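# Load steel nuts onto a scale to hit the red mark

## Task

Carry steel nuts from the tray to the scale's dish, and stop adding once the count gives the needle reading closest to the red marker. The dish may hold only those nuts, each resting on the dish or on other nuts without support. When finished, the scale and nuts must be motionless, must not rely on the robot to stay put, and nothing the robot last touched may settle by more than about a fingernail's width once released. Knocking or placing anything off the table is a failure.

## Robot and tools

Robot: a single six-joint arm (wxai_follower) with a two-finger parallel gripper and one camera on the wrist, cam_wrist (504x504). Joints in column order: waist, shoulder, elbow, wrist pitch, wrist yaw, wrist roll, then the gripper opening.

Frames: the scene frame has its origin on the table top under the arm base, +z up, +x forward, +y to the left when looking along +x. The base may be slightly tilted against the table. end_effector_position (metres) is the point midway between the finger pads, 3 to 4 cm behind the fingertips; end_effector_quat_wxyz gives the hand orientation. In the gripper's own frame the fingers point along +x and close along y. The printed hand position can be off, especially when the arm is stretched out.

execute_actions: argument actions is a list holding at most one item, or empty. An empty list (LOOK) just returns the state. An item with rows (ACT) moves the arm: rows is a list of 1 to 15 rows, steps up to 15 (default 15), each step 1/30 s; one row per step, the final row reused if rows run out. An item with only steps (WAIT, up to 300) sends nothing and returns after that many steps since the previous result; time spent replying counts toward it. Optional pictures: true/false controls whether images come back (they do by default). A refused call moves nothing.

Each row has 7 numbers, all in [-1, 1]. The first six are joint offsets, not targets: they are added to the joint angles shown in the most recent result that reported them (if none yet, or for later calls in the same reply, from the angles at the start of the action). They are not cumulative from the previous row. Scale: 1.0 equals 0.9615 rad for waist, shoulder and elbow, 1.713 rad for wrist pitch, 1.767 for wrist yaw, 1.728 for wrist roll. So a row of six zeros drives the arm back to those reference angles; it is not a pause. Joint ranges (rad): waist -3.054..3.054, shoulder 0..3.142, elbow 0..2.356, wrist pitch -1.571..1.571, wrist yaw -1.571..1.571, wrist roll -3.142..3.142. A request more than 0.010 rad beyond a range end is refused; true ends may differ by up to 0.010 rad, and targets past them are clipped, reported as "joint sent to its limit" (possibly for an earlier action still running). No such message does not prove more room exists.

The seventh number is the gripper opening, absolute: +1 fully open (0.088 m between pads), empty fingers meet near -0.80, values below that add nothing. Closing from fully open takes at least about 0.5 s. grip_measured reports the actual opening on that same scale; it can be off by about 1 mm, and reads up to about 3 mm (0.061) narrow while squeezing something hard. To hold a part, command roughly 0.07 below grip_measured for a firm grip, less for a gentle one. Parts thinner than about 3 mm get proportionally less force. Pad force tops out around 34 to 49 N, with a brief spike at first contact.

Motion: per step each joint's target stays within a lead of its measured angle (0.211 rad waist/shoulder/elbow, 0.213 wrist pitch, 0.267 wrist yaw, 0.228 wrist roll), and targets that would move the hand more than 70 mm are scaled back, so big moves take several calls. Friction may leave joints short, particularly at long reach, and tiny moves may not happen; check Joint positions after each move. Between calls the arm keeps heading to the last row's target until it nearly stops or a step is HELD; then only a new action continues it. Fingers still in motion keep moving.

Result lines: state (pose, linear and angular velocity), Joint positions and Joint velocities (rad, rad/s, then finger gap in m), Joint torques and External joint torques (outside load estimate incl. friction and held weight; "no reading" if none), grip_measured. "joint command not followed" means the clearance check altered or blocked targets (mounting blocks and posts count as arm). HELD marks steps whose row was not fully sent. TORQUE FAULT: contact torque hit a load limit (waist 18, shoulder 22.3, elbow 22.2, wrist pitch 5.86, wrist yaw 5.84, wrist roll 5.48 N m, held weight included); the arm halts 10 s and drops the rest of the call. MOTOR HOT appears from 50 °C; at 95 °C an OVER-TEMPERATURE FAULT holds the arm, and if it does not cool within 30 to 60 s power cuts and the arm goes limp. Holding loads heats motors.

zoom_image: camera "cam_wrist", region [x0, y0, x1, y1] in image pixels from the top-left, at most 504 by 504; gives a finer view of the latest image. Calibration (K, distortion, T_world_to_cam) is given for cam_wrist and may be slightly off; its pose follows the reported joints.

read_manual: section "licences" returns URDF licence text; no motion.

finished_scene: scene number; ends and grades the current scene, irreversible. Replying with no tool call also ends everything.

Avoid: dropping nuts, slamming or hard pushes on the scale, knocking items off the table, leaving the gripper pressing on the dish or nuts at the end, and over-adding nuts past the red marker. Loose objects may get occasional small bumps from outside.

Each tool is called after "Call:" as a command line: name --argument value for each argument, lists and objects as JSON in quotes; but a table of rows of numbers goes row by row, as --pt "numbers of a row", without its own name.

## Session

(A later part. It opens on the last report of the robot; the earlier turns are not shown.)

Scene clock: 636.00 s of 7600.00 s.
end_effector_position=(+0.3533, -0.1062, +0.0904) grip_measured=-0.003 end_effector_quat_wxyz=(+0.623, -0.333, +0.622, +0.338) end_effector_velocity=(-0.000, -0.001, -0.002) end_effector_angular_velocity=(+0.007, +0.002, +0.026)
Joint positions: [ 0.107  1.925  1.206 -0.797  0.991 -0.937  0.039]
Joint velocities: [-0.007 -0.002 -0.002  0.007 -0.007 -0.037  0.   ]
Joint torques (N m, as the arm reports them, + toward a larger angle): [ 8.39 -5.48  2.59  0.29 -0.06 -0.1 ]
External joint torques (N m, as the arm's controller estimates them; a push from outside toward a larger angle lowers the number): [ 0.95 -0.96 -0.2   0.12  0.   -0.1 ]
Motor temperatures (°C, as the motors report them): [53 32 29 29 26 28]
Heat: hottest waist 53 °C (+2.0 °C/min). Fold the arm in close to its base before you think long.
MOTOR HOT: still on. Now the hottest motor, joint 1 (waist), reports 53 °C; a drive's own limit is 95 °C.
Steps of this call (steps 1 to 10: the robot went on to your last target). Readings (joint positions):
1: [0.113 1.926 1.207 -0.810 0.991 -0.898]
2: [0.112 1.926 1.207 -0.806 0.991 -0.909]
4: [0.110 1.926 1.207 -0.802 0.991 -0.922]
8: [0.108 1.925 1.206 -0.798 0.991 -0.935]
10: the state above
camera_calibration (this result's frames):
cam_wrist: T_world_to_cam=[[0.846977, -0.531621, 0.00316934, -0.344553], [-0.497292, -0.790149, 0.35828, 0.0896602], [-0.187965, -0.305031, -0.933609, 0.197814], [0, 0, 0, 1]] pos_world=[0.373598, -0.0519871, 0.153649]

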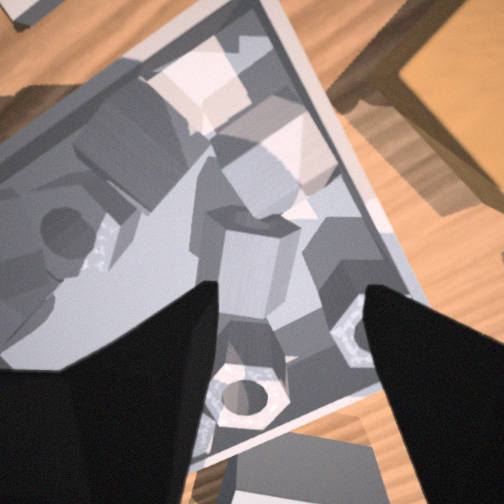

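Call:
execute_actions --actions '[{"rows":[[0.01,0,-0.025,0.005,0,0.05,-0.03],[0.022,0,-0.052,0.009,0,0.116,-0.03],[0.022,0,-0.052,0.009,0,0.116,-0.03],[0.022,0,-0.052,0.009,0,0.116,-0.03],[0.022,0,-0.052,0.009,0,0.116,-0.03],[0.002,0.004,-0.064,0.03,0,0.1,-0.03],[-0.016,0.008,-0.076,0.052,0,0.085,-0.03],[-0.034,0.012,-0.088,0.073,0,0.068,-0.03]]}]'

Scene clock: 642.37 s of 7600.00 s.
end_effector_position=(+0.3444, -0.0973, +0.0739) grip_measured=-0.027 end_effector_quat_wxyz=(+0.647, -0.280, +0.649, +0.285) end_effector_velocity=(-0.001, +0.006, -0.009) end_effector_angular_velocity=(+0.021, -0.003, +0.015)
Joint positions: [ 0.081  1.928  1.13  -0.685  0.991 -0.814  0.038]
Joint velocities: [-0.017  0.007 -0.027  0.066 -0.022 -0.051 -0.   ]
Joint torques (N m, as the arm reports them, + toward a larger angle): [ 8.14 -3.67  2.2   0.29 -0.07 -0.08]
External joint torques (N m, as the arm's controller estimates them; a push from outside toward a larger angle lowers the number): [ 0.76  0.92 -0.47  0.11 -0.02 -0.08]
Motor temperatures (°C, as the motors report them): [53 32 29 29 26 28]
Heat: hottest waist 53 °C (+1.0 °C/min). Fold the arm in close to its base before you think long.
MOTOR HOT: still on. Now the hottest motor, joint 1 (waist), reports 53 °C; a drive's own limit is 95 °C.
Steps of this call (steps 1 to 30: the robot went on to your last target; steps 31 to 176: nothing new was sent; steps 177 to 191: all 15 steps of this action). Readings (joint positions):
177: [0.108 1.925 1.203 -0.794 0.991 -0.925]
178: [0.110 1.925 1.197 -0.791 0.991 -0.885]
180: [0.118 1.924 1.182 -0.789 0.991 -0.822]
184: [0.117 1.924 1.154 -0.745 0.991 -0.794]
191: the state above
camera_calibration (this result's frames):
cam_wrist: T_world_to_cam=[[0.747827, -0.663893, 0.00114583, -0.310768], [-0.619018, -0.696652, 0.36262, 0.148867], [-0.239943, -0.271886, -0.931936, 0.204502], [0, 0, 0, 1]] pos_world=[0.37362, -0.0470069, 0.136957]

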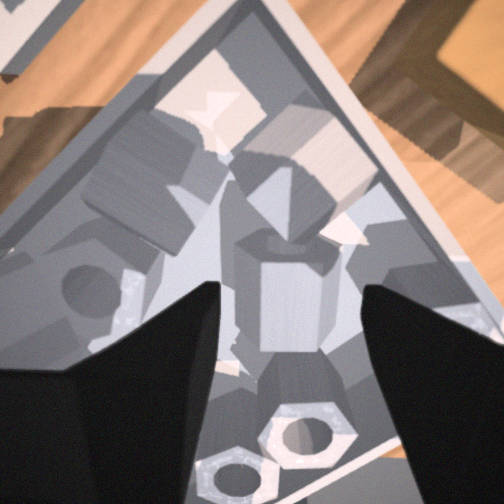

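Descend deeper (to ~.047).

Call:
execute_actions --actions '[{"rows":[[-0.012,0.003,-0.01,0.016,0,-0.012,-0.03],[-0.025,0.006,-0.02,0.033,0,-0.025,-0.03],[-0.038,0.008,-0.031,0.05,0,-0.037,-0.03],[-0.05,0.01,-0.042,0.067,0,-0.05,-0.03],[-0.063,0.012,-0.052,0.084,0,-0.062,-0.03],[-0.076,0.014,-0.062,0.1,0,-0.075,-0.03]]}]' --pictures false

Call:
execute_actions --actions '[{"rows":[[-0.004,0,-0.004,0.003,0,0,-0.34]],"steps":14}]'

Scene clock: 650.60 s of 7600.00 s.
end_effector_position=(+0.3431, -0.1009, +0.0492) grip_measured=-0.028 end_effector_quat_wxyz=(+0.647, -0.283, +0.650, +0.281) end_effector_velocity=(+0.005, -0.002, -0.001) end_effector_angular_velocity=(-0.010, -0.022, +0.011)
Joint positions: [ 0.015  1.934  1.077 -0.523  0.991 -0.936  0.038]
Joint velocities: [-0.002 -0.002 -0.007  0.051  0.007 -0.051 -0.   ]
Joint torques (N m, as the arm reports them, + toward a larger angle): [ 7.76 -3.81  1.63  0.22 -0.04  0.01]
External joint torques (N m, as the arm's controller estimates them; a push from outside toward a larger angle lowers the number): [ 0.51  0.83 -0.64  0.07  0.01  0.01]
Motor temperatures (°C, as the motors report them): [53 32 29 29 26 28]
Heat: hottest waist 53 °C (+2.0 °C/min). Fold the arm in close to its base before you think long.
MOTOR HOT: still on. Now the hottest motor, joint 1 (waist), reports 53 °C; a drive's own limit is 95 °C.
Steps of this call (steps 1 to 30: the robot went on to your last target; steps 31 to 232: nothing new was sent; steps 233 to 247: all 15 steps of this action). Readings (joint positions):
233: [0.080 1.928 1.127 -0.672 0.991 -0.821]
234: [0.079 1.928 1.125 -0.664 0.991 -0.827]
236: [0.069 1.928 1.116 -0.631 0.991 -0.852]
240: [0.031 1.931 1.091 -0.559 0.991 -0.908]
247: the state above

Scene clock: 651.07 s of 7600.00 s.
end_effector_position=(+0.3434, -0.1007, +0.0495) grip_measured=-0.213 end_effector_quat_wxyz=(+0.647, -0.283, +0.649, +0.281) end_effector_velocity=(-0.002, -0.001, +0.000) end_effector_angular_velocity=(+0.007, +0.003, -0.007)
Joint positions: [ 0.017  1.934  1.077 -0.522  0.991 -0.937  0.029]
Joint velocities: [-0.002 -0.007 -0.002 -0.007 -0.007  0.007 -0.   ]
Joint torques (N m, as the arm reports them, + toward a larger angle): [ 7.83 -4.88  2.2   0.35 -0.02  0.04]
External joint torques (N m, as the arm's controller estimates them; a push from outside toward a larger angle lowers the number): [ 0.53 -0.16 -0.2   0.16  0.03  0.03]
Motor temperatures (°C, as the motors report them): [53 32 29 29 26 28]
Heat: hottest waist 53 °C (+2.0 °C/min). Fold the arm in close to its base before you think long.
MOTOR HOT: still on. Now the hottest motor, joint 1 (waist), reports 53 °C; a drive's own limit is 95 °C.
Steps of this call (steps 1 to 14: all 14 steps of this action). Readings (joint positions):
1: [0.015 1.934 1.077 -0.522 0.990 -0.937]
2: [0.015 1.934 1.077 -0.522 0.991 -0.937]
4: [0.017 1.934 1.077 -0.522 0.991 -0.937]
8: [0.017 1.934 1.077 -0.522 0.991 -0.937]
14: the state above
camera_calibration (this result's frames):
cam_wrist: T_world_to_cam=[[0.74734, -0.664366, 0.0100258, -0.312584], [-0.620837, -0.69284, 0.36679, 0.155547], [-0.236737, -0.280341, -0.93025, 0.178583], [0, 0, 0, 1]] pos_world=[0.372453, -0.0498364, 0.112208]

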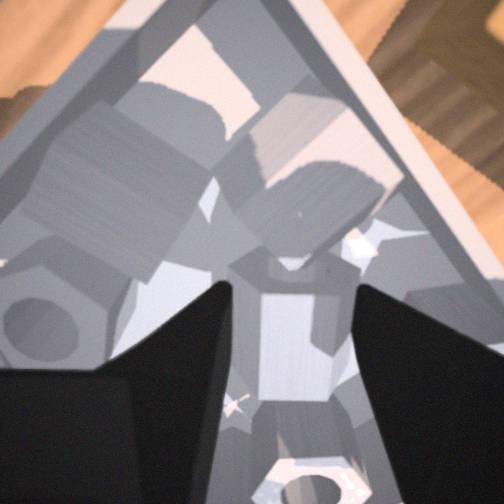

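Call:
execute_actions --actions '[{"rows":[[0.015,0,0.012,-0.02,0,0.015,-0.34],[0.03,0,0.024,-0.04,0,0.03,-0.34],[0.05,0,0.04,-0.07,0,0.05,-0.34],[0.075,0,0.06,-0.1,0,0.075,-0.34],[0.1,0,0.08,-0.13,0,0.1,-0.34],[0.13,0,0.1,-0.165,0,0.13,-0.34],[0.16,0,0.12,-0.2,0,0.16,-0.34],[0.19,0,0.14,-0.23,0,0.2,-0.34],[0.22,0,0.16,-0.26,0,0.25,-0.34],[0.25,0,0.18,-0.29,0,0.3,-0.34],[0.28,0,0.2,-0.32,0,0.35,-0.34],[0.31,0,0.22,-0.345,0,0.4,-0.34],[0.35,0.03,0.22,-0.345,0,0.5,-0.34],[0.4,0.06,0.22,-0.345,0,0.6,-0.34],[0.627,0.45,0.225,-0.345,-0.079,1.0,-0.34]]}]' --pictures false

Call:
execute_actions --actions '[{"steps":32}]'

Scene clock: 667.63 s of 7600.00 s.
end_effector_position=(+0.3493, -0.0727, +0.1497) grip_measured=-0.213 end_effector_quat_wxyz=(+0.678, -0.257, +0.641, +0.252) end_effector_velocity=(+0.053, +0.321, +0.225) end_effector_angular_velocity=(+0.386, -0.375, -0.016)
Joint positions: [ 0.311  1.957  1.263 -1.036  0.986 -0.396  0.029]
Joint velocities: [ 0.95   0.579  0.364 -0.33  -0.388  1.004 -0.   ]
Joint torques (N m, as the arm reports them, + toward a larger angle): [ 9.58  1.93  2.03  0.08 -0.77  0.07]
External joint torques (N m, as the arm's controller estimates them; a push from outside toward a larger angle lowers the number): [ 1.84  0.97  0.94 -0.25 -0.27  0.06]
Motor temperatures (°C, as the motors report them): [53 32 29 29 26 28]
Heat: hottest waist 53 °C (+1.0 °C/min). Fold the arm in close to its base before you think long.
MOTOR HOT: still on. Now the hottest motor, joint 1 (waist), reports 53 °C; a drive's own limit is 95 °C.
From where the robot then was, a joint's target lay farther than a number of 1.0 reaches, so one or more steps of this call were cut to that.
Steps of this call (steps 1 to 15: the robot went on to your last target; steps 16 to 482: nothing new was sent; steps 483 to 497: all 15 steps of this action). Readings (joint positions):
483: [0.017 1.934 1.078 -0.523 0.991 -0.933]
484: [0.019 1.934 1.081 -0.536 0.991 -0.923]
486: [0.034 1.934 1.094 -0.591 0.991 -0.885]
490: [0.110 1.934 1.149 -0.755 0.991 -0.746]
497: the state above

Scene clock: 668.70 s of 7600.00 s.
end_effector_position=(+0.2959, +0.0771, +0.1659) grip_measured=-0.213 end_effector_quat_wxyz=(+0.710, -0.032, +0.703, +0.030) end_effector_velocity=(-0.002, -0.000, +0.001) end_effector_angular_velocity=(+0.002, +0.006, -0.044)
Joint positions: [ 0.617  2.359  1.288 -1.11   0.856  0.78   0.029]
Joint velocities: [ 0.002 -0.002 -0.002 -0.007 -0.007  0.051 -0.   ]
Joint torques (N m, as the arm reports them, + toward a larger angle): [ 8.8  -3.93  4.34 -0.14 -0.13  0.13]
External joint torques (N m, as the arm's controller estimates them; a push from outside toward a larger angle lowers the number): [ 1.35  0.87  0.47 -0.36 -0.17  0.13]
Motor temperatures (°C, as the motors report them): [53 32 29 29 26 28]
Heat: hottest waist 53 °C (+1.0 °C/min). Fold the arm in close to its base before you think long.
MOTOR HOT: still on. Now the hottest motor, joint 1 (waist), reports 53 °C; a drive's own limit is 95 °C.
Steps of this call (steps 1 to 32: the robot went on to your last target). Readings (joint positions):
1: [0.343 1.980 1.275 -1.043 0.970 -0.361]
2: [0.375 2.008 1.284 -1.050 0.952 -0.326]
4: [0.441 2.076 1.287 -1.069 0.919 -0.255]
8: [0.561 2.236 1.290 -1.091 0.880 -0.068]
32: the state above
camera_calibration (this result's frames):
cam_wrist: T_world_to_cam=[[0.110482, -0.993791, 0.0131871, 0.0531753], [-0.930143, -0.0987134, 0.35368, 0.254382], [-0.350182, -0.0513413, -0.935274, 0.342179], [0, 0, 0, 1]] pos_world=[0.350561, 0.0955239, 0.22936]

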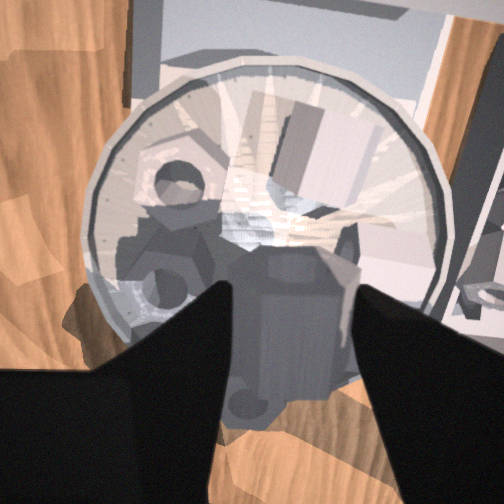

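Call:
execute_actions --actions '[{"rows":[[-0.012,0.003,-0.011,0.015,0.003,-0.01,-0.34],[-0.025,0.005,-0.022,0.03,0.006,-0.02,-0.34],[-0.037,0.007,-0.033,0.045,0.01,-0.03,-0.34],[-0.05,0.009,-0.044,0.06,0.013,-0.04,-0.34],[-0.062,0.011,-0.056,0.075,0.016,-0.047,-0.34],[-0.075,0.013,-0.067,0.09,0.02,-0.056,-0.34],[-0.088,0.015,-0.079,0.105,0.023,-0.066,-0.34]]}]'

Scene clock: 676.87 s of 7600.00 s.
end_effector_position=(+0.2999, +0.0789, +0.1331) grip_measured=-0.213 end_effector_quat_wxyz=(+0.710, -0.025, +0.703, +0.031) end_effector_velocity=(+0.005, +0.002, -0.002) end_effector_angular_velocity=(+0.001, -0.032, +0.017)
Joint positions: [ 0.536  2.368  1.22  -0.94   0.89   0.674  0.029]
Joint velocities: [-0.002 -0.002 -0.012  0.051  0.022 -0.051 -0.   ]
Joint torques (N m, as the arm reports them, + toward a larger angle): [ 8.87 -4.43  3.17  0.22  0.17 -0.07]
External joint torques (N m, as the arm's controller estimates them; a push from outside toward a larger angle lowers the number): [ 1.38  0.42 -0.32  0.    0.14 -0.07]
Motor temperatures (°C, as the motors report them): [54 32 29 29 26 28]
Heat: hottest waist 54 °C (+2.0 °C/min). Fold the arm in close to its base before you think long.
MOTOR HOT: still on. Now the hottest motor, joint 1 (waist), reports 54 °C; a drive's own limit is 95 °C.
Steps of this call (steps 1 to 30: the robot went on to your last target; steps 31 to 230: nothing new was sent; steps 231 to 245: all 15 steps of this action). Readings (joint positions):
231: [0.617 2.359 1.288 -1.109 0.856 0.787]
232: [0.616 2.359 1.286 -1.100 0.856 0.779]
234: [0.605 2.359 1.278 -1.066 0.860 0.756]
238: [0.563 2.362 1.243 -0.987 0.879 0.705]
245: the state above
camera_calibration (this result's frames):
cam_wrist: T_world_to_cam=[[0.101872, -0.994797, 0.00125428, 0.0592049], [-0.930381, -0.0948288, 0.354117, 0.269612], [-0.352155, -0.0372414, -0.9352, 0.312478], [0, 0, 0, 1]] pos_world=[0.354851, 0.0961009, 0.196681]

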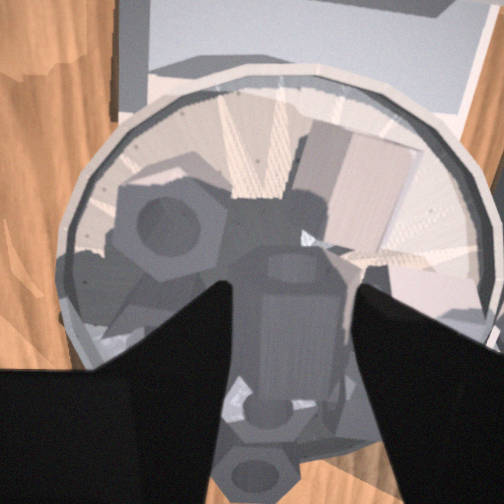

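Call:
execute_actions --actions '[{"rows":[[-0.005,0,-0.02,0.012,0,-0.005,-0.34],[-0.013,0,-0.028,0.022,0.003,-0.012,-0.34],[-0.021,0,-0.036,0.032,0.005,-0.018,-0.34],[-0.029,0,-0.044,0.042,0.007,-0.024,-0.34],[-0.037,0,-0.052,0.052,0.01,-0.03,-0.34],[-0.045,0.003,-0.06,0.061,0.012,-0.036,-0.34],[-0.053,0.004,-0.068,0.07,0.014,-0.042,-0.34],[-0.06,0.005,-0.076,0.078,0.016,-0.048,-0.34],[-0.067,0.006,-0.083,0.085,0.017,-0.052,-0.34]]}]' --pictures false

Call:
execute_actions --actions '[{"steps":8}]'

Scene clock: 691.70 s of 7600.00 s.
end_effector_position=(+0.2962, +0.0774, +0.1076) grip_measured=-0.213 end_effector_quat_wxyz=(+0.708, -0.024, +0.705, +0.031) end_effector_velocity=(+0.005, +0.003, -0.004) end_effector_angular_velocity=(+0.005, -0.037, +0.013)
Joint positions: [ 0.476  2.368  1.149 -0.806  0.913  0.592  0.029]
Joint velocities: [-0.007 -0.002 -0.022  0.081  0.022 -0.066  0.   ]
Joint torques (N m, as the arm reports them, + toward a larger angle): [ 8.4  -3.91  2.68  0.3   0.22 -0.06]
External joint torques (N m, as the arm's controller estimates them; a push from outside toward a larger angle lowers the number): [ 0.74  0.95 -0.65  0.04  0.19 -0.06]
Motor temperatures (°C, as the motors report them): [54 32 29 29 26 28]
Heat: hottest waist 54 °C (+1.0 °C/min). Fold the arm in close to its base before you think long.
MOTOR HOT: still on. Now the hottest motor, joint 1 (waist), reports 54 °C; a drive's own limit is 95 °C.
Steps of this call (steps 1 to 15: the robot went on to your last target; steps 16 to 430: nothing new was sent; steps 431 to 445: all 15 steps of this action). Readings (joint positions):
431: [0.535 2.368 1.216 -0.930 0.892 0.668]
432: [0.535 2.368 1.213 -0.925 0.892 0.666]
434: [0.529 2.368 1.203 -0.906 0.892 0.655]
438: [0.504 2.368 1.175 -0.854 0.903 0.623]
445: the state above

Scene clock: 691.97 s of 7600.00 s.
end_effector_position=(+0.2962, +0.0776, +0.1071) grip_measured=-0.213 end_effector_quat_wxyz=(+0.709, -0.025, +0.704, +0.032) end_effector_velocity=(-0.002, -0.002, -0.002) end_effector_angular_velocity=(+0.002, +0.014, +0.024)
Joint positions: [ 0.475  2.368  1.146 -0.799  0.915  0.587  0.029]
Joint velocities: [-0.007 -0.002 -0.002 -0.007 -0.007 -0.022 -0.   ]
Joint torques (N m, as the arm reports them, + toward a larger angle): [ 8.33 -4.27  2.71  0.37  0.19  0.04]
External joint torques (N m, as the arm's controller estimates them; a push from outside toward a larger angle lowers the number): [ 0.87  0.5  -0.48  0.15  0.17  0.04]
Motor temperatures (°C, as the motors report them): [54 32 29 29 26 28]
Heat: hottest waist 54 °C (+1.0 °C/min). Fold the arm in close to its base before you think long.
MOTOR HOT: still on. Now the hottest motor, joint 1 (waist), reports 54 °C; a drive's own limit is 95 °C.
Steps of this call (steps 1 to 8: the robot went on to your last target). Readings (joint positions):
1: [0.476 2.368 1.148 -0.804 0.914 0.590]
2: [0.476 2.368 1.148 -0.802 0.914 0.589]
4: [0.475 2.368 1.147 -0.800 0.915 0.588]
8: the state above
camera_calibration (this result's frames):
cam_wrist: T_world_to_cam=[[0.102714, -0.994711, -0.000895216, 0.0583381], [-0.929329, -0.0962834, 0.356479, 0.274829], [-0.35468, -0.0357835, -0.934303, 0.28734], [0, 0, 0, 1]] pos_world=[0.351328, 0.094773, 0.170543]

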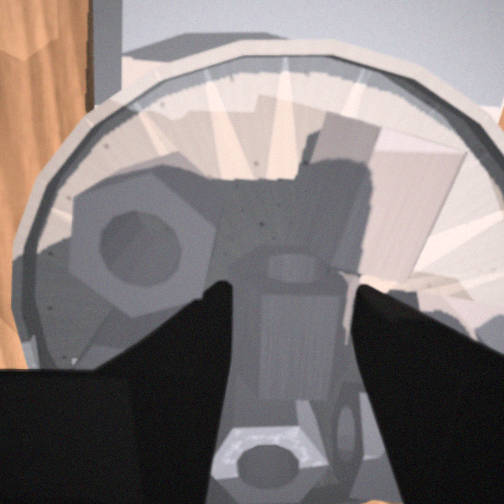

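Call:
execute_actions --actions '[{"rows":[[0,0,0,0,0,0,-0.11],[0,0,0,0,0,0,-0.11],[0,0,0,0,0,0,-0.11],[0,0,0,0,0,0,-0.11],[0,0,0,0,0,0,-0.11],[0,0,0,0,0,0,-0.11],[0.025,0,0.022,-0.03,0,0.02,-0.11],[0.05,0,0.045,-0.06,-0.01,0.04,-0.11],[0.075,0,0.07,-0.09,-0.015,0.06,-0.11],[0.1,0,0.09,-0.12,-0.019,0.08,-0.11],[0.125,0,0.11,-0.15,-0.019,0.1,-0.11],[0.125,0,0.13,-0.17,-0.019,0.1,-0.11],[0.125,0,0.2,-0.22,-0.019,0.14,-0.11],[0.125,0,0.3,-0.28,-0.019,0.14,-0.11],[0.125,0.1,0.75,-0.4,-0.019,0.14,0.3]]}]' --pictures false

Call:
execute_actions --actions '[{"steps":45}]'

Scene clock: 704.43 s of 7600.00 s.
end_effector_position=(+0.3029, +0.0730, +0.1556) grip_measured=-0.055 end_effector_quat_wxyz=(+0.706, -0.042, +0.707, +0.021) end_effector_velocity=(+0.199, +0.011, +0.201) end_effector_angular_velocity=(-0.143, -0.037, -0.147)
Joint positions: [ 0.581  2.383  1.31  -1.115  0.885  0.766  0.036]
Joint velocities: [ 0.217  0.452  1.468 -1.37  -0.007  0.535  0.161]
Joint torques (N m, as the arm reports them, + toward a larger angle): [ 7.82 -2.75  5.14  0.33  0.03  0.11]
External joint torques (N m, as the arm's controller estimates them; a push from outside toward a larger angle lowers the number): [ 0.95 -0.97  2.3  -0.15  0.04  0.12]
Motor temperatures (°C, as the motors report them): [54 32 29 29 26 28]
Heat: hottest waist 54 °C (+1.0 °C/min). Fold the arm in close to its base before you think long.
MOTOR HOT: still on. Now the hottest motor, joint 1 (waist), reports 54 °C; a drive's own limit is 95 °C.
Steps of this call (steps 1 to 15: the robot went on to your last target; steps 16 to 359: nothing new was sent; steps 360 to 374: all 15 steps of this action). Readings (joint positions):
360: [0.475 2.368 1.145 -0.798 0.916 0.586]
361: [0.475 2.368 1.145 -0.798 0.916 0.586]
363: [0.475 2.368 1.145 -0.798 0.916 0.586]
367: [0.481 2.368 1.153 -0.826 0.916 0.605]
374: the state above

Scene clock: 705.93 s of 7600.00 s.
end_effector_position=(+0.3921, +0.0449, +0.2361) grip_measured=+0.298 end_effector_quat_wxyz=(+0.728, +0.027, +0.684, -0.008) end_effector_velocity=(-0.004, -0.002, +0.001) end_effector_angular_velocity=(-0.007, +0.012, +0.040)
Joint positions: [ 0.598  2.455  1.862 -1.481  0.885  0.827  0.054]
Joint velocities: [ 0.002 -0.002 -0.002 -0.022 -0.007 -0.022  0.   ]
Joint torques (N m, as the arm reports them, + toward a larger angle): [10.54 -4.57  4.28 -0.09 -0.03  0.1 ]
External joint torques (N m, as the arm's controller estimates them; a push from outside toward a larger angle lowers the number): [ 1.4   0.83  0.41 -0.38 -0.09  0.11]
Motor temperatures (°C, as the motors report them): [55 32 29 29 26 28]
Heat: hottest waist 55 °C (+2.0 °C/min). Fold the arm in close to its base before you think long.
MOTOR HOT: still on. Now the hottest motor, joint 1 (waist), reports 55 °C; a drive's own limit is 95 °C.
Steps of this call (steps 1 to 45: the robot went on to your last target). Readings (joint positions):
1: [0.587 2.397 1.362 -1.159 0.885 0.780]
2: [0.591 2.410 1.415 -1.204 0.885 0.792]
4: [0.595 2.432 1.510 -1.302 0.885 0.806]
8: [0.595 2.451 1.696 -1.421 0.885 0.819]
45: the state above
The arm was judged still, so your last target was given up. Only a new action makes it travel on or press farther. Fingers that are still opening or closing keep moving.
camera_calibration (this result's frames):
cam_wrist: T_world_to_cam=[[-0.027506, -0.99945, -0.0185147, 0.0714786], [-0.952359, 0.0205732, 0.304286, 0.330951], [-0.303737, 0.0260023, -0.952401, 0.422244], [0, 0, 0, 1]] pos_world=[0.445401, 0.0536513, 0.302765]

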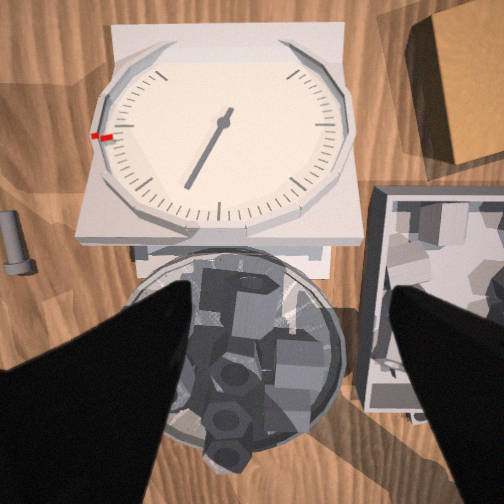

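Call:
execute_actions --actions '[{"rows":[[-0.03,-0.06,-0.05,0,0,-0.05,0],[-0.06,-0.12,-0.1,0.02,0,-0.1,0],[-0.09,-0.18,-0.15,0.04,0.01,-0.15,0],[-0.12,-0.24,-0.2,0.06,0.02,-0.2,0],[-0.15,-0.3,-0.25,0.08,0.03,-0.25,0],[-0.18,-0.36,-0.3,0.1,0.04,-0.3,0],[-0.21,-0.425,-0.35,0.12,0.05,-0.35,0],[-0.24,-0.425,-0.4,0.14,0.06,-0.405,0],[-0.27,-0.425,-0.44,0.17,0.06,-0.405,0],[-0.3,-0.425,-0.47,0.2,0.06,-0.405,0],[-0.33,-0.425,-0.5,0.24,0.06,-0.405,0],[-0.37,-0.425,-0.53,0.28,0.06,-0.405,0],[-0.4,-0.425,-0.55,0.32,0.06,-0.405,0],[-0.44,-0.425,-0.58,0.36,0.06,-0.405,0],[-0.47,-0.425,-0.608,0.392,0.06,-0.405,0]]}]' --pictures false

Call:
execute_actions --actions '[{"steps":18}]'

Scene clock: 722.47 s of 7600.00 s.
end_effector_position=(+0.3761, -0.0718, +0.1340) grip_measured=+0.008 end_effector_quat_wxyz=(+0.714, -0.027, +0.699, +0.037) end_effector_velocity=(-0.118, -0.006, -0.413) end_effector_angular_velocity=(-0.037, +0.547, -0.253)
Joint positions: [ 0.256  2.058  1.39  -1.032  0.98   0.195  0.039]
Joint velocities: [-0.926 -0.002 -0.974  1.385  0.007 -0.593 -0.002]
Joint torques (N m, as the arm reports them, + toward a larger angle): [ 8.79 -5.18  2.49  0.2   0.24 -0.05]
External joint torques (N m, as the arm's controller estimates them; a push from outside toward a larger angle lowers the number): [ 0.57 -0.51 -0.51  0.07  0.24 -0.04]
Motor temperatures (°C, as the motors report them): [58 32 30 29 26 28]
Heat: hottest waist 58 °C (+5.0 °C/min). Fold the arm in close to its base before you think long.
MOTOR HOT: still on. Now the hottest motor, joint 1 (waist), reports 58 °C; a drive's own limit is 95 °C.
Steps of this call (steps 1 to 481: nothing new was sent; steps 482 to 496: all 15 steps of this action). Readings (joint positions):
482: [0.597 2.450 1.858 -1.481 0.885 0.813]
483: [0.594 2.436 1.843 -1.475 0.885 0.780]
485: [0.572 2.380 1.783 -1.444 0.886 0.681]
489: [0.472 2.202 1.634 -1.343 0.937 0.480]
496: the state above

Scene clock: 723.07 s of 7600.00 s.
end_effector_position=(+0.3706, -0.0745, +0.0903) grip_measured=+0.002 end_effector_quat_wxyz=(+0.707, +0.005, +0.707, +0.004) end_effector_velocity=(-0.004, -0.000, -0.005) end_effector_angular_velocity=(+0.006, +0.013, -0.012)
Joint positions: [ 0.152  2.052  1.284 -0.814  0.986  0.129  0.039]
Joint velocities: [-0.012 -0.002 -0.012  0.007 -0.007  0.007 -0.   ]
Joint torques (N m, as the arm reports them, + toward a larger angle): [ 9.01 -5.49  2.4   0.28  0.19 -0.01]
External joint torques (N m, as the arm's controller estimates them; a push from outside toward a larger angle lowers the number): [ 0.93 -0.7  -0.47  0.08  0.2  -0.01]
Motor temperatures (°C, as the motors report them): [58 32 30 29 26 28]
Heat: hottest waist 58 °C (+5.1 °C/min). Fold the arm in close to its base before you think long.
MOTOR HOT: still on. Now the hottest motor, joint 1 (waist), reports 58 °C; a drive's own limit is 95 °C.
Steps of this call (steps 1 to 18: the robot went on to your last target). Readings (joint positions):
1: [0.226 2.058 1.361 -0.986 0.980 0.178]
2: [0.201 2.058 1.337 -0.946 0.980 0.167]
4: [0.169 2.058 1.309 -0.891 0.983 0.151]
8: [0.156 2.054 1.294 -0.837 0.986 0.137]
18: the state above
camera_calibration (this result's frames):
cam_wrist: T_world_to_cam=[[0.0222804, -0.999742, -0.00433121, -0.0708582], [-0.931562, -0.0223331, 0.362895, 0.341064], [-0.362899, -0.00405065, -0.93182, 0.297706], [0, 0, 0, 1]] pos_world=[0.427338, -0.062017, 0.153331]

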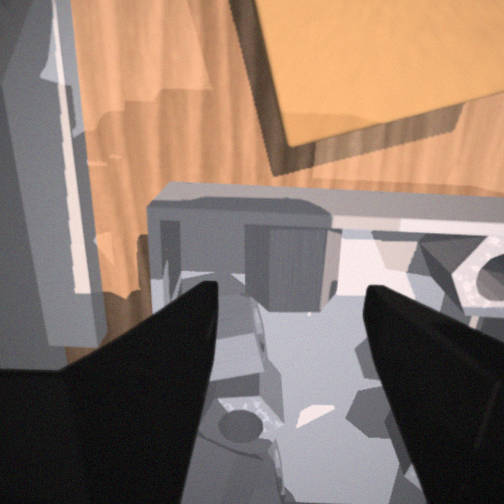

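Call:
execute_actions --actions '[{"rows":[[-0.012,0.006,-0.003,0.014,0,-0.012,-0.05],[-0.024,0.01,-0.01,0.03,0,-0.024,-0.05],[-0.036,0.013,-0.02,0.046,0,-0.036,-0.05],[-0.048,0.016,-0.03,0.062,0,-0.048,-0.05],[-0.058,0.018,-0.039,0.076,0,-0.058,-0.05]],"steps":13}]'

Scene clock: 729.17 s of 7600.00 s.
end_effector_position=(+0.3734, -0.0762, +0.0701) grip_measured=-0.046 end_effector_quat_wxyz=(+0.708, +0.005, +0.706, +0.003) end_effector_velocity=(+0.000, +0.003, -0.002) end_effector_angular_velocity=(+0.007, -0.010, +0.032)
Joint positions: [ 0.103  2.06   1.254 -0.694  0.986  0.037  0.037]
Joint velocities: [-0.002 -0.002 -0.017  0.037 -0.007 -0.051 -0.001]
Joint torques (N m, as the arm reports them, + toward a larger angle): [ 8.77 -3.81  2.24  0.29 -0.03 -0.05]
External joint torques (N m, as the arm's controller estimates them; a push from outside toward a larger angle lowers the number): [ 0.69  1.2  -0.43  0.11 -0.02 -0.04]
Motor temperatures (°C, as the motors report them): [58 33 30 29 26 28]
Heat: hottest waist 58 °C (+5.1 °C/min). Fold the arm in close to its base before you think long.
MOTOR HOT: still on. Now the hottest motor, joint 1 (waist), reports 58 °C; a drive's own limit is 95 °C.
Steps of this call (steps 1 to 15: the robot went on to your last target; steps 16 to 170: nothing new was sent; steps 171 to 183: all 13 steps of this action). Readings (joint positions):
171: [0.152 2.052 1.284 -0.809 0.986 0.125]
172: [0.151 2.052 1.283 -0.800 0.986 0.118]
174: [0.142 2.052 1.278 -0.768 0.986 0.094]
178: [0.112 2.056 1.262 -0.714 0.986 0.053]
183: the state above
camera_calibration (this result's frames):
cam_wrist: T_world_to_cam=[[0.0197753, -0.9998, -0.00304935, -0.0719034], [-0.932824, -0.019548, 0.359802, 0.351823], [-0.359789, -0.00427068, -0.933024, 0.278844], [0, 0, 0, 1]] pos_world=[0.429936, -0.0638207, 0.133362]

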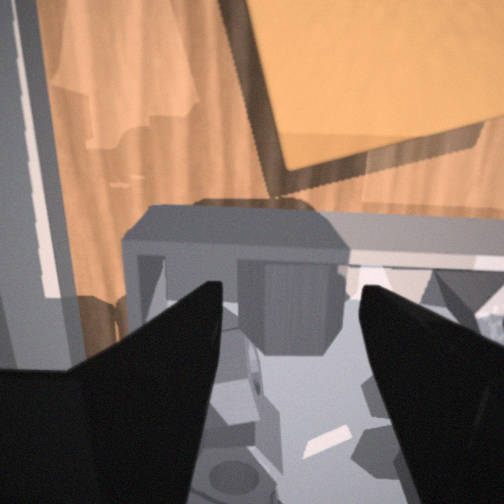

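Call:
execute_actions --actions '[{"rows":[[-0.012,0.006,-0.012,0.016,0,-0.012,-0.05],[-0.022,0.008,-0.021,0.029,0,-0.022,-0.05],[-0.032,0.011,-0.03,0.042,0,-0.032,-0.05],[-0.042,0.014,-0.039,0.055,0,-0.042,-0.05],[-0.051,0.016,-0.047,0.067,0,-0.051,-0.05],[-0.059,0.018,-0.054,0.078,0,-0.06,-0.05]]}]' --pictures false

Call:
execute_actions --actions '[{"rows":[[-0.004,0,-0.004,0.003,0,0,-0.32]],"steps":14}]'

Scene clock: 736.40 s of 7600.00 s.
end_effector_position=(+0.3756, -0.0734, +0.0596) grip_measured=-0.048 end_effector_quat_wxyz=(+0.717, +0.005, +0.697, +0.012) end_effector_velocity=(-0.003, -0.000, -0.002) end_effector_angular_velocity=(+0.006, -0.002, +0.023)
Joint positions: [ 0.08   2.056  1.211 -0.576  0.972 -0.055  0.037]
Joint velocities: [-0.007 -0.012 -0.022  0.022 -0.007 -0.037 -0.001]
Joint torques (N m, as the arm reports them, + toward a larger angle): [ 5.94 -2.18  2.    1.09  0.51 -0.25]
External joint torques (N m, as the arm's controller estimates them; a push from outside toward a larger angle lowers the number): [-2.06  2.81 -0.63  0.85  0.53 -0.24]
Motor temperatures (°C, as the motors report them): [57 32 30 29 26 28]
Heat: hottest waist 57 °C (+3.0 °C/min). Fold the arm in close to its base before you think long.
MOTOR HOT: still on. Now the hottest motor, joint 1 (waist), reports 57 °C; a drive's own limit is 95 °C.
Steps of this call (steps 1 to 15: the robot went on to your last target; steps 16 to 202: nothing new was sent; steps 203 to 217: all 15 steps of this action). Readings (joint positions):
203: [0.102 2.060 1.252 -0.683 0.986 0.029]
204: [0.101 2.060 1.249 -0.675 0.986 0.023]
206: [0.094 2.060 1.241 -0.649 0.986 0.004]
210: [0.080 2.061 1.223 -0.599 0.973 -0.043]
217: the state above

Scene clock: 736.87 s of 7600.00 s.
end_effector_position=(+0.3764, -0.0747, +0.0608) grip_measured=-0.311 end_effector_quat_wxyz=(+0.719, +0.006, +0.695, +0.011) end_effector_velocity=(-0.001, +0.002, +0.000) end_effector_angular_velocity=(+0.007, -0.004, +0.007)
Joint positions: [ 0.081  2.051  1.211 -0.575  0.972 -0.056  0.024]
Joint velocities: [ 0.002 -0.002 -0.007  0.007 -0.007 -0.007 -0.003]
Joint torques (N m, as the arm reports them, + toward a larger angle): [ 8.91 -4.52  2.54  0.42 -0.01  0.04]
External joint torques (N m, as the arm's controller estimates them; a push from outside toward a larger angle lowers the number): [ 0.85  0.42 -0.03  0.19  0.02  0.04]
Motor temperatures (°C, as the motors report them): [57 32 30 29 26 28]
Heat: hottest waist 57 °C (+3.0 °C/min). Fold the arm in close to its base before you think long.
MOTOR HOT: still on. Now the hottest motor, joint 1 (waist), reports 57 °C; a drive's own limit is 95 °C.
Steps of this call (steps 1 to 14: all 14 steps of this action). Readings (joint positions):
1: [0.080 2.054 1.211 -0.576 0.972 -0.055]
2: [0.080 2.052 1.211 -0.576 0.972 -0.056]
4: [0.081 2.052 1.211 -0.575 0.972 -0.056]
8: [0.081 2.051 1.211 -0.575 0.972 -0.056]
14: the state above
camera_calibration (this result's frames):
cam_wrist: T_world_to_cam=[[0.029974, -0.99946, -0.0134994, -0.0736421], [-0.942818, -0.0327554, 0.331694, 0.362482], [-0.331957, 0.00278526, -0.943291, 0.261922], [0, 0, 0, 1]] pos_world=[0.430909, -0.0624586, 0.125841]

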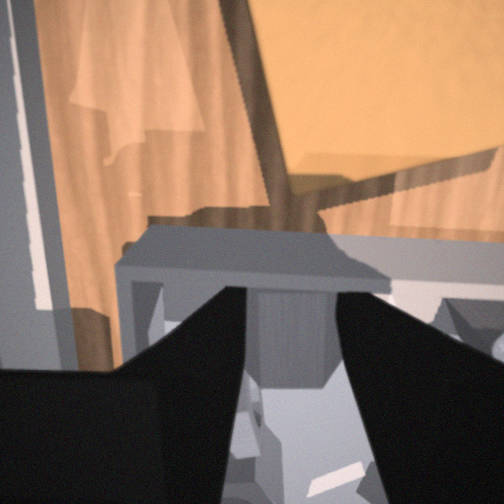

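Call:
execute_actions --actions '[{"rows":[[0,0,0.02,-0.03,0.008,0.02,-0.06],[0,0,0.02,-0.03,0.008,0.02,-0.06],[0,0,0.02,-0.03,0.008,0.02,-0.06],[0,0,0.02,-0.03,0.008,0.02,-0.06],[0,0,0.02,-0.03,0.008,0.02,-0.06],[-0.008,0,0.018,-0.026,0.008,0.015,-0.06],[-0.016,0.002,0.014,-0.02,0.008,0.01,-0.06],[-0.024,0.005,0.009,-0.013,0.008,0.005,-0.06],[-0.032,0.008,0.004,-0.006,0.008,0,-0.06],[-0.04,0.011,-0.002,0.002,0.008,-0.005,-0.06]]}]'

Scene clock: 747.27 s of 7600.00 s.
end_effector_position=(+0.3758, -0.0764, +0.0602) grip_measured=-0.067 end_effector_quat_wxyz=(+0.716, +0.003, +0.698, +0.014) end_effector_velocity=(-0.002, +0.005, -0.004) end_effector_angular_velocity=(+0.020, -0.005, +0.019)
Joint positions: [ 0.077  2.051  1.217 -0.588  0.971 -0.063  0.036]
Joint velocities: [-0.007 -0.002 -0.022  0.037 -0.022 -0.037  0.002]
Joint torques (N m, as the arm reports them, + toward a larger angle): [ 6.28 -3.67  1.8   0.9   0.53  0.15]
External joint torques (N m, as the arm's controller estimates them; a push from outside toward a larger angle lowers the number): [-1.73  1.24 -0.75  0.67  0.56  0.15]
Motor temperatures (°C, as the motors report them): [57 32 29 29 26 28]
Heat: hottest waist 57 °C (+3.0 °C/min). Fold the arm in close to its base before you think long.
MOTOR HOT: still on. Now the hottest motor, joint 1 (waist), reports 57 °C; a drive's own limit is 95 °C.
Steps of this call (steps 1 to 15: the robot went on to your last target; steps 16 to 297: nothing new was sent; steps 298 to 312: all 15 steps of this action). Readings (joint positions):
298: [0.081 2.051 1.213 -0.581 0.972 -0.051]
299: [0.081 2.051 1.216 -0.589 0.972 -0.044]
301: [0.082 2.051 1.219 -0.605 0.976 -0.036]
305: [0.080 2.051 1.222 -0.612 0.978 -0.034]
312: the state above
camera_calibration (this result's frames):
cam_wrist: T_world_to_cam=[[0.0391849, -0.999124, -0.0146923, -0.0787183], [-0.940189, -0.041845, 0.338074, 0.360048], [-0.338393, 0.000566159, -0.941005, 0.263295], [0, 0, 0, 1]] pos_world=[0.430695, -0.0637322, 0.124882]

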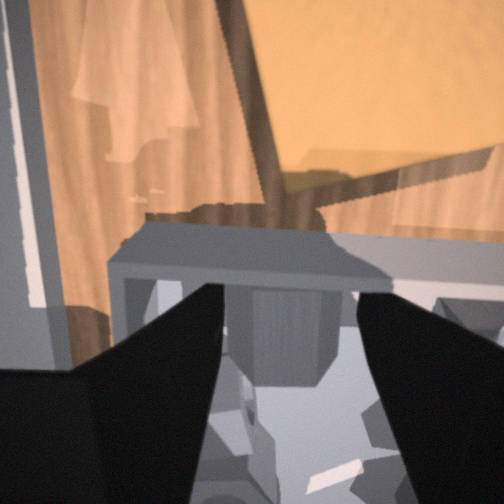

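Call:
execute_actions --actions '[{"rows":[[0.02,0,0.015,-0.03,0.008,0,-0.05],[0.04,0,0.03,-0.06,0.008,0,-0.05],[0.06,0,0.045,-0.09,0.008,0,-0.05],[0.08,0,0.065,-0.13,0.008,0,-0.05],[0.11,-0.005,0.09,-0.17,0.008,0.05,-0.05],[0.11,-0.005,0.09,-0.17,0.008,0.05,-0.05],[0.11,-0.005,0.09,-0.17,0.008,0.05,-0.05],[0.11,-0.005,0.09,-0.17,0.008,0.05,-0.05],[0.16,-0.01,0.13,-0.24,0.008,0.1,-0.05],[0.16,-0.01,0.13,-0.24,0.008,0.1,-0.05],[0.16,-0.01,0.13,-0.24,0.008,0.1,-0.05],[0.16,-0.01,0.13,-0.24,0.008,1,-0.05]]}]' --pictures false

Call:
execute_actions --actions '[{"steps":28}]' --pictures false

Call:
execute_actions --actions '[{"rows":[[0,0,0,0,0,0.82,-0.05]]}]' --pictures false

Call:
execute_actions --actions '[{"steps":20}]'

Scene clock: 763.80 s of 7600.00 s.
end_effector_position=(+0.3680, -0.0709, +0.1198) grip_measured=-0.053 end_effector_quat_wxyz=(+0.709, +0.006, +0.705, +0.005) end_effector_velocity=(-0.009, -0.010, +0.031) end_effector_angular_velocity=(+0.001, +0.052, -1.388)
Joint positions: [ 0.228  2.046  1.331 -0.968  0.981  0.256  0.036]
Joint velocities: [ 0.061 -0.017  0.076 -0.242 -0.007  1.546  0.   ]
Joint torques (N m, as the arm reports them, + toward a larger angle): [ 8.74 -5.33  3.27 -0.13  0.15  0.16]
External joint torques (N m, as the arm's controller estimates them; a push from outside toward a larger angle lowers the number): [ 1.13 -0.96  0.27 -0.31  0.14  0.16]
Motor temperatures (°C, as the motors report them): [53 32 29 30 27 28]
Heat: hottest waist 53 °C (-1.0 °C/min). Fold the arm in close to its base before you think long.
MOTOR HOT: still on. Now the hottest motor, joint 1 (waist), reports 53 °C; a drive's own limit is 95 °C.
From where the robot then was, a joint's target lay farther than a number of 1.0 reaches, so one or more steps of this call were cut to that.
Steps of this call (steps 1 to 15: the robot went on to your last target; steps 16 to 481: nothing new was sent; steps 482 to 496: all 15 steps of this action). Readings (joint positions):
482: [0.078 2.049 1.216 -0.586 0.971 -0.065]
483: [0.080 2.049 1.222 -0.604 0.975 -0.064]
485: [0.095 2.049 1.236 -0.676 0.980 -0.064]
489: [0.159 2.049 1.279 -0.808 0.981 -0.009]
496: the state above

Scene clock: 764.73 s of 7600.00 s.
end_effector_position=(+0.3662, -0.0722, +0.1220) grip_measured=-0.052 end_effector_quat_wxyz=(+0.552, +0.441, +0.559, -0.435) end_effector_velocity=(-0.002, +0.005, -0.002) end_effector_angular_velocity=(+0.020, +0.015, -0.446)
Joint positions: [ 0.232  2.045  1.338 -0.997  0.981  1.609  0.036]
Joint velocities: [-0.002  0.002 -0.007  0.007 -0.022  0.447 -0.   ]
Joint torques (N m, as the arm reports them, + toward a larger angle): [ 9.26 -5.15  3.45 -0.17  0.19  0.07]
External joint torques (N m, as the arm's controller estimates them; a push from outside toward a larger angle lowers the number): [ 1.24 -0.67  0.39 -0.33  0.14  0.06]
Motor temperatures (°C, as the motors report them): [54 32 29 30 27 28]
Heat: hottest waist 54 °C (-1.0 °C/min). Fold the arm in close to its base before you think long.
MOTOR HOT: still on. Now the hottest motor, joint 1 (waist), reports 54 °C; a drive's own limit is 95 °C.
Steps of this call (steps 1 to 28: the robot went on to your last target). Readings (joint positions):
1: [0.229 2.045 1.333 -0.975 0.981 0.308]
2: [0.230 2.045 1.335 -0.980 0.981 0.360]
4: [0.230 2.045 1.336 -0.987 0.981 0.464]
8: [0.231 2.045 1.338 -0.994 0.981 0.673]
28: the state above

Scene clock: 765.23 s of 7600.00 s.
end_effector_position=(+0.3662, -0.0719, +0.1225) grip_measured=-0.052 end_effector_quat_wxyz=(+0.344, +0.617, +0.352, -0.613) end_effector_velocity=(-0.002, -0.001, -0.002) end_effector_angular_velocity=(+0.004, +0.031, -1.558)
Joint positions: [ 0.233  2.045  1.338 -0.997  0.981  2.387  0.036]
Joint velocities: [-0.007 -0.002 -0.002 -0.007 -0.007  1.56  -0.   ]
Joint torques (N m, as the arm reports them, + toward a larger angle): [ 9.15 -4.58  3.01 -0.01  0.08  0.05]
External joint torques (N m, as the arm's controller estimates them; a push from outside toward a larger angle lowers the number): [ 1.29 -0.07 -0.07 -0.16  0.03  0.05]
Motor temperatures (°C, as the motors report them): [54 32 29 30 27 28]
Heat: hottest waist 54 °C (-1.0 °C/min). Fold the arm in close to its base before you think long.
MOTOR HOT: still on. Now the hottest motor, joint 1 (waist), reports 54 °C; a drive's own limit is 95 °C.
Steps of this call (steps 1 to 15: all 15 steps of this action). Readings (joint positions):
1: [0.232 2.045 1.338 -0.997 0.981 1.656]
2: [0.232 2.045 1.338 -0.997 0.981 1.709]
4: [0.233 2.045 1.338 -0.997 0.981 1.814]
8: [0.233 2.045 1.338 -0.997 0.981 2.021]
15: the state above

Scene clock: 765.90 s of 7600.00 s.
end_effector_position=(+0.3662, -0.0719, +0.1225) grip_measured=-0.052 end_effector_quat_wxyz=(+0.137, +0.693, +0.145, -0.692) end_effector_velocity=(-0.005, +0.001, -0.001) end_effector_angular_velocity=(+0.018, +0.020, -0.049)
Joint positions: [ 0.233  2.045  1.338 -0.997  0.981  3.016  0.036]
Joint velocities: [-0.002 -0.002 -0.002 -0.022 -0.022  0.066 -0.   ]
Joint torques (N m, as the arm reports them, + toward a larger angle): [ 9.14 -4.5   3.2   0.    0.05  0.17]
External joint torques (N m, as the arm's controller estimates them; a push from outside toward a larger angle lowers the number): [ 1.2  -0.01  0.17 -0.12  0.04  0.17]
Motor temperatures (°C, as the motors report them): [54 32 29 30 27 28]
Heat: hottest waist 54 °C (-1.0 °C/min). Fold the arm in close to its base before you think long.
MOTOR HOT: still on. Now the hottest motor, joint 1 (waist), reports 54 °C; a drive's own limit is 95 °C.
Steps of this call (steps 1 to 20: the robot went on to your last target). Readings (joint positions):
1: [0.233 2.045 1.338 -0.997 0.981 2.440]
2: [0.233 2.045 1.338 -0.997 0.981 2.492]
4: [0.233 2.045 1.338 -0.997 0.981 2.596]
8: [0.233 2.045 1.338 -0.997 0.981 2.803]
20: the state above
camera_calibration (this result's frames):
cam_wrist: T_world_to_cam=[[-0.411543, 0.911171, 0.0199826, 0.225255], [0.850815, 0.376237, 0.366824, -0.299184], [0.326721, 0.167965, -0.930076, 0.0857873], [0, 0, 0, 1]] pos_world=[0.319223, -0.107091, 0.185035]

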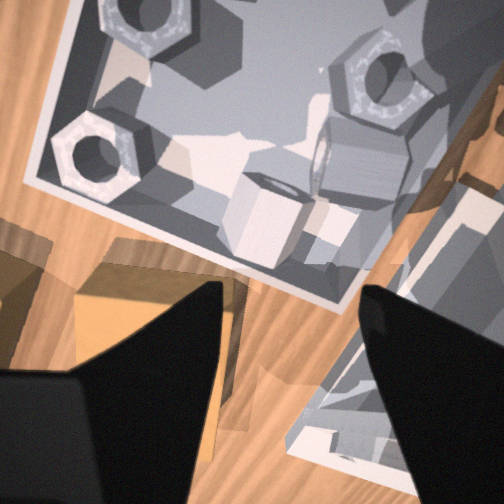

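Call:
execute_actions --actions '[{"rows":[[-0.025,0,-0.022,0.033,0,0.03,-0.05],[-0.05,0,-0.044,0.066,0,0.068,-0.05],[-0.075,0,-0.066,0.1,0.003,0.068,-0.05],[-0.1,0,-0.088,0.133,0.003,0.068,-0.05],[-0.127,0,-0.109,0.165,0.003,0.068,-0.05]]}]'

Scene clock: 772.07 s of 7600.00 s.
end_effector_position=(+0.3681, -0.0752, +0.0764) grip_measured=-0.052 end_effector_quat_wxyz=(+0.021, +0.707, +0.034, -0.706) end_effector_velocity=(+0.001, +0.004, -0.005) end_effector_angular_velocity=(+0.008, -0.016, -0.032)
Joint positions: [ 0.118  2.045  1.243 -0.726  0.981  3.129  0.036]
Joint velocities: [-0.007 -0.002 -0.027  0.066 -0.007 -0.007  0.   ]
Joint torques (N m, as the arm reports them, + toward a larger angle): [ 8.82 -4.87  2.25  0.19  0.17  0.09]
External joint torques (N m, as the arm's controller estimates them; a push from outside toward a larger angle lowers the number): [ 1.   -0.11 -0.41  0.05  0.17  0.09]
Motor temperatures (°C, as the motors report them): [54 32 29 29 27 28]
Heat: hottest waist 54 °C (-2.0 °C/min). Fold the arm in close to its base before you think long.
MOTOR HOT: still on. Now the hottest motor, joint 1 (waist), reports 54 °C; a drive's own limit is 95 °C.
Steps of this call (steps 1 to 30: the robot went on to your last target; steps 31 to 170: nothing new was sent; steps 171 to 185: all 15 steps of this action). Readings (joint positions):
171: [0.233 2.045 1.337 -0.990 0.981 3.032]
172: [0.229 2.045 1.331 -0.967 0.981 3.053]
174: [0.208 2.045 1.310 -0.897 0.981 3.087]
178: [0.139 2.045 1.260 -0.780 0.981 3.117]
185: the state above
camera_calibration (this result's frames):
cam_wrist: T_world_to_cam=[[-0.100617, 0.994594, 0.0256852, 0.121312], [0.927316, 0.0843943, 0.364639, -0.332597], [0.3605, 0.0605073, -0.930795, 0.0223586], [0, 0, 0, 1]] pos_world=[0.312568, -0.0939397, 0.138973]

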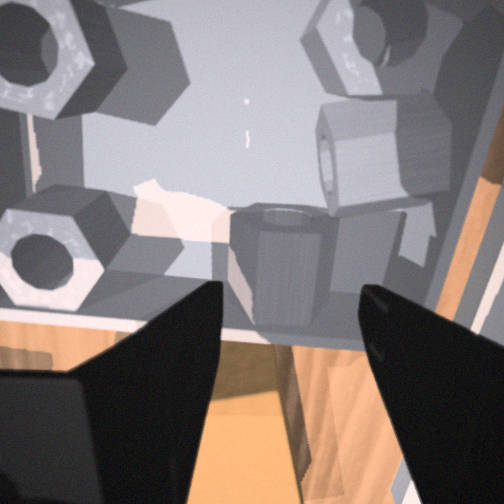

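Call:
execute_actions --actions '[{"rows":[[-0.006,-0.02,-0.03,0.01,0,0,-0.05],[-0.006,-0.02,-0.033,0.01,0,0,-0.05],[-0.015,-0.02,-0.04,0.022,0,0,-0.05],[-0.027,-0.017,-0.05,0.038,0,0,-0.05],[-0.04,-0.014,-0.06,0.055,0,0,-0.05],[-0.052,-0.012,-0.07,0.072,0,-0.005,-0.05],[-0.065,-0.01,-0.08,0.088,0,-0.012,-0.05],[-0.077,-0.008,-0.09,0.104,0,-0.022,-0.05]]}]'

Scene clock: 782.40 s of 7600.00 s.
end_effector_position=(+0.3653, -0.0731, +0.0593) grip_measured=-0.052 end_effector_quat_wxyz=(-0.007, +0.715, +0.015, -0.699) end_effector_velocity=(-0.001, +0.005, -0.002) end_effector_angular_velocity=(+0.020, -0.023, +0.030)
Joint positions: [ 0.078  2.028  1.167 -0.567  0.964  3.091  0.036]
Joint velocities: [-0.002 -0.012 -0.037  0.066 -0.022 -0.066 -0.   ]
Joint torques (N m, as the arm reports them, + toward a larger angle): [ 5.59 -3.95  2.11  0.72  0.64  0.19]
External joint torques (N m, as the arm's controller estimates them; a push from outside toward a larger angle lowers the number): [-2.1   0.83 -0.35  0.56  0.65  0.19]
Motor temperatures (°C, as the motors report them): [55 33 29 29 27 28]
Heat: hottest waist 55 °C (-3.0 °C/min). Fold the arm in close to its base before you think long.
MOTOR HOT: still on. Now the hottest motor, joint 1 (waist), reports 55 °C; a drive's own limit is 95 °C.
Steps of this call (steps 1 to 15: the robot went on to your last target; steps 16 to 295: nothing new was sent; steps 296 to 310: all 15 steps of this action). Readings (joint positions):
296: [0.117 2.044 1.237 -0.715 0.981 3.131]
297: [0.117 2.041 1.233 -0.713 0.981 3.131]
299: [0.115 2.037 1.221 -0.700 0.981 3.131]
303: [0.086 2.036 1.191 -0.624 0.981 3.119]
310: the state above
camera_calibration (this result's frames):
cam_wrist: T_world_to_cam=[[-0.0343217, 0.998647, 0.0390766, 0.0946439], [0.922856, 0.0166604, 0.384785, -0.328447], [0.383613, 0.0492685, -0.922179, -0.00241819], [0, 0, 0, 1]] pos_world=[0.307285, -0.0889246, 0.120453]

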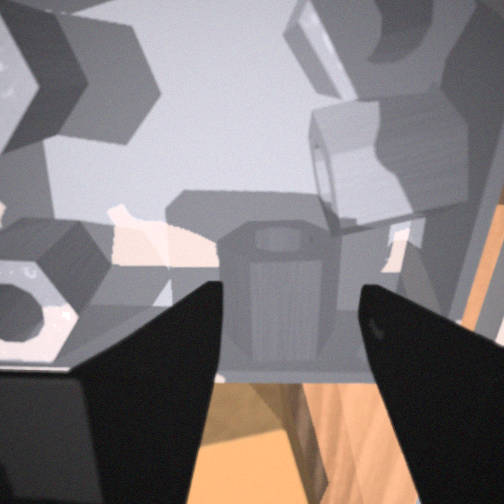

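Call:
execute_actions --actions '[{"rows":[[0.015,0,0.02,-0.035,0,0,-0.05],[0.03,0,0.04,-0.065,0,0,-0.05],[0.045,0,0.057,-0.09,0,0,-0.05],[0.045,0,0.057,-0.09,0,0,-0.05],[0.045,0,0.057,-0.09,0,0,-0.05],[0.035,-0.02,0.057,-0.09,-0.02,0,-0.05],[0.02,-0.04,0.057,-0.09,-0.04,0,-0.05],[0.007,-0.063,0.057,-0.09,-0.06,0,-0.05],[-0.007,-0.086,0.057,-0.09,-0.079,0,-0.05]]}]' --pictures false

Call:
execute_actions --actions '[{"steps":8}]'

Scene clock: 794.67 s of 7600.00 s.
end_effector_position=(+0.3653, -0.0849, +0.0800) grip_measured=-0.052 end_effector_quat_wxyz=(-0.042, +0.711, +0.063, -0.699) end_effector_velocity=(+0.002, -0.016, +0.014) end_effector_angular_velocity=(+0.121, -0.017, -0.043)
Joint positions: [ 0.078  1.954  1.22  -0.714  0.846  3.09   0.036]
Joint velocities: [-0.027 -0.09   0.022 -0.051 -0.125 -0.022  0.   ]
Joint torques (N m, as the arm reports them, + toward a larger angle): [ 8.75 -4.61  2.78 -0.29 -0.32  0.06]
External joint torques (N m, as the arm's controller estimates them; a push from outside toward a larger angle lowers the number): [ 0.93 -0.51  0.52 -0.37 -0.17  0.06]
Motor temperatures (°C, as the motors report them): [52 32 29 30 27 28]
Heat: hottest waist 52 °C (-6.0 °C/min). Fold the arm in close to its base before you think long.
MOTOR HOT: still on. Now the hottest motor, joint 1 (waist), reports 52 °C; a drive's own limit is 95 °C.
Steps of this call (steps 1 to 30: the robot went on to your last target; steps 31 to 353: nothing new was sent; steps 354 to 368: all 15 steps of this action). Readings (joint positions):
354: [0.079 2.027 1.165 -0.561 0.964 3.088]
355: [0.081 2.027 1.173 -0.583 0.966 3.090]
357: [0.090 2.027 1.188 -0.643 0.966 3.090]
361: [0.107 2.016 1.208 -0.692 0.931 3.090]
368: the state above

Scene clock: 794.93 s of 7600.00 s.
end_effector_position=(+0.3649, -0.0837, +0.0807) grip_measured=-0.052 end_effector_quat_wxyz=(-0.047, +0.710, +0.068, -0.699) end_effector_velocity=(-0.000, +0.002, +0.002) end_effector_angular_velocity=(+0.036, -0.001, +0.004)
Joint positions: [ 0.077  1.951  1.22  -0.718  0.831  3.09   0.036]
Joint velocities: [-0.002 -0.007  0.002 -0.007 -0.037 -0.007  0.   ]
Joint torques (N m, as the arm reports them, + toward a larger angle): [ 8.36 -5.54  2.81 -0.27 -0.36  0.08]
External joint torques (N m, as the arm's controller estimates them; a push from outside toward a larger angle lowers the number): [ 0.76 -0.93  0.18 -0.41 -0.24  0.07]
Motor temperatures (°C, as the motors report them): [52 32 29 29 27 28]
Heat: hottest waist 52 °C (-6.0 °C/min). Fold the arm in close to its base before you think long.
MOTOR HOT: still on. Now the hottest motor, joint 1 (waist), reports 52 °C; a drive's own limit is 95 °C.
Steps of this call (steps 1 to 8: the robot went on to your last target). Readings (joint positions):
1: [0.077 1.953 1.220 -0.715 0.842 3.090]
2: [0.077 1.952 1.220 -0.716 0.839 3.090]
4: [0.077 1.952 1.220 -0.718 0.834 3.090]
8: the state above
camera_calibration (this result's frames):
cam_wrist: T_world_to_cam=[[-0.0535349, 0.983866, 0.170709, 0.0995968], [0.925618, -0.0152469, 0.378152, -0.339264], [0.374654, 0.178255, -0.909868, 0.0310494], [0, 0, 0, 1]] pos_world=[0.307728, -0.108697, 0.139542]

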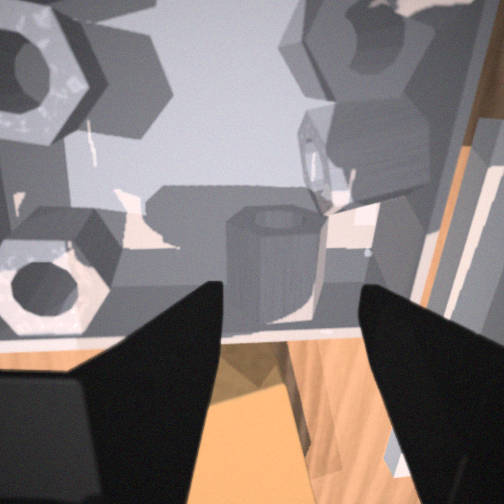

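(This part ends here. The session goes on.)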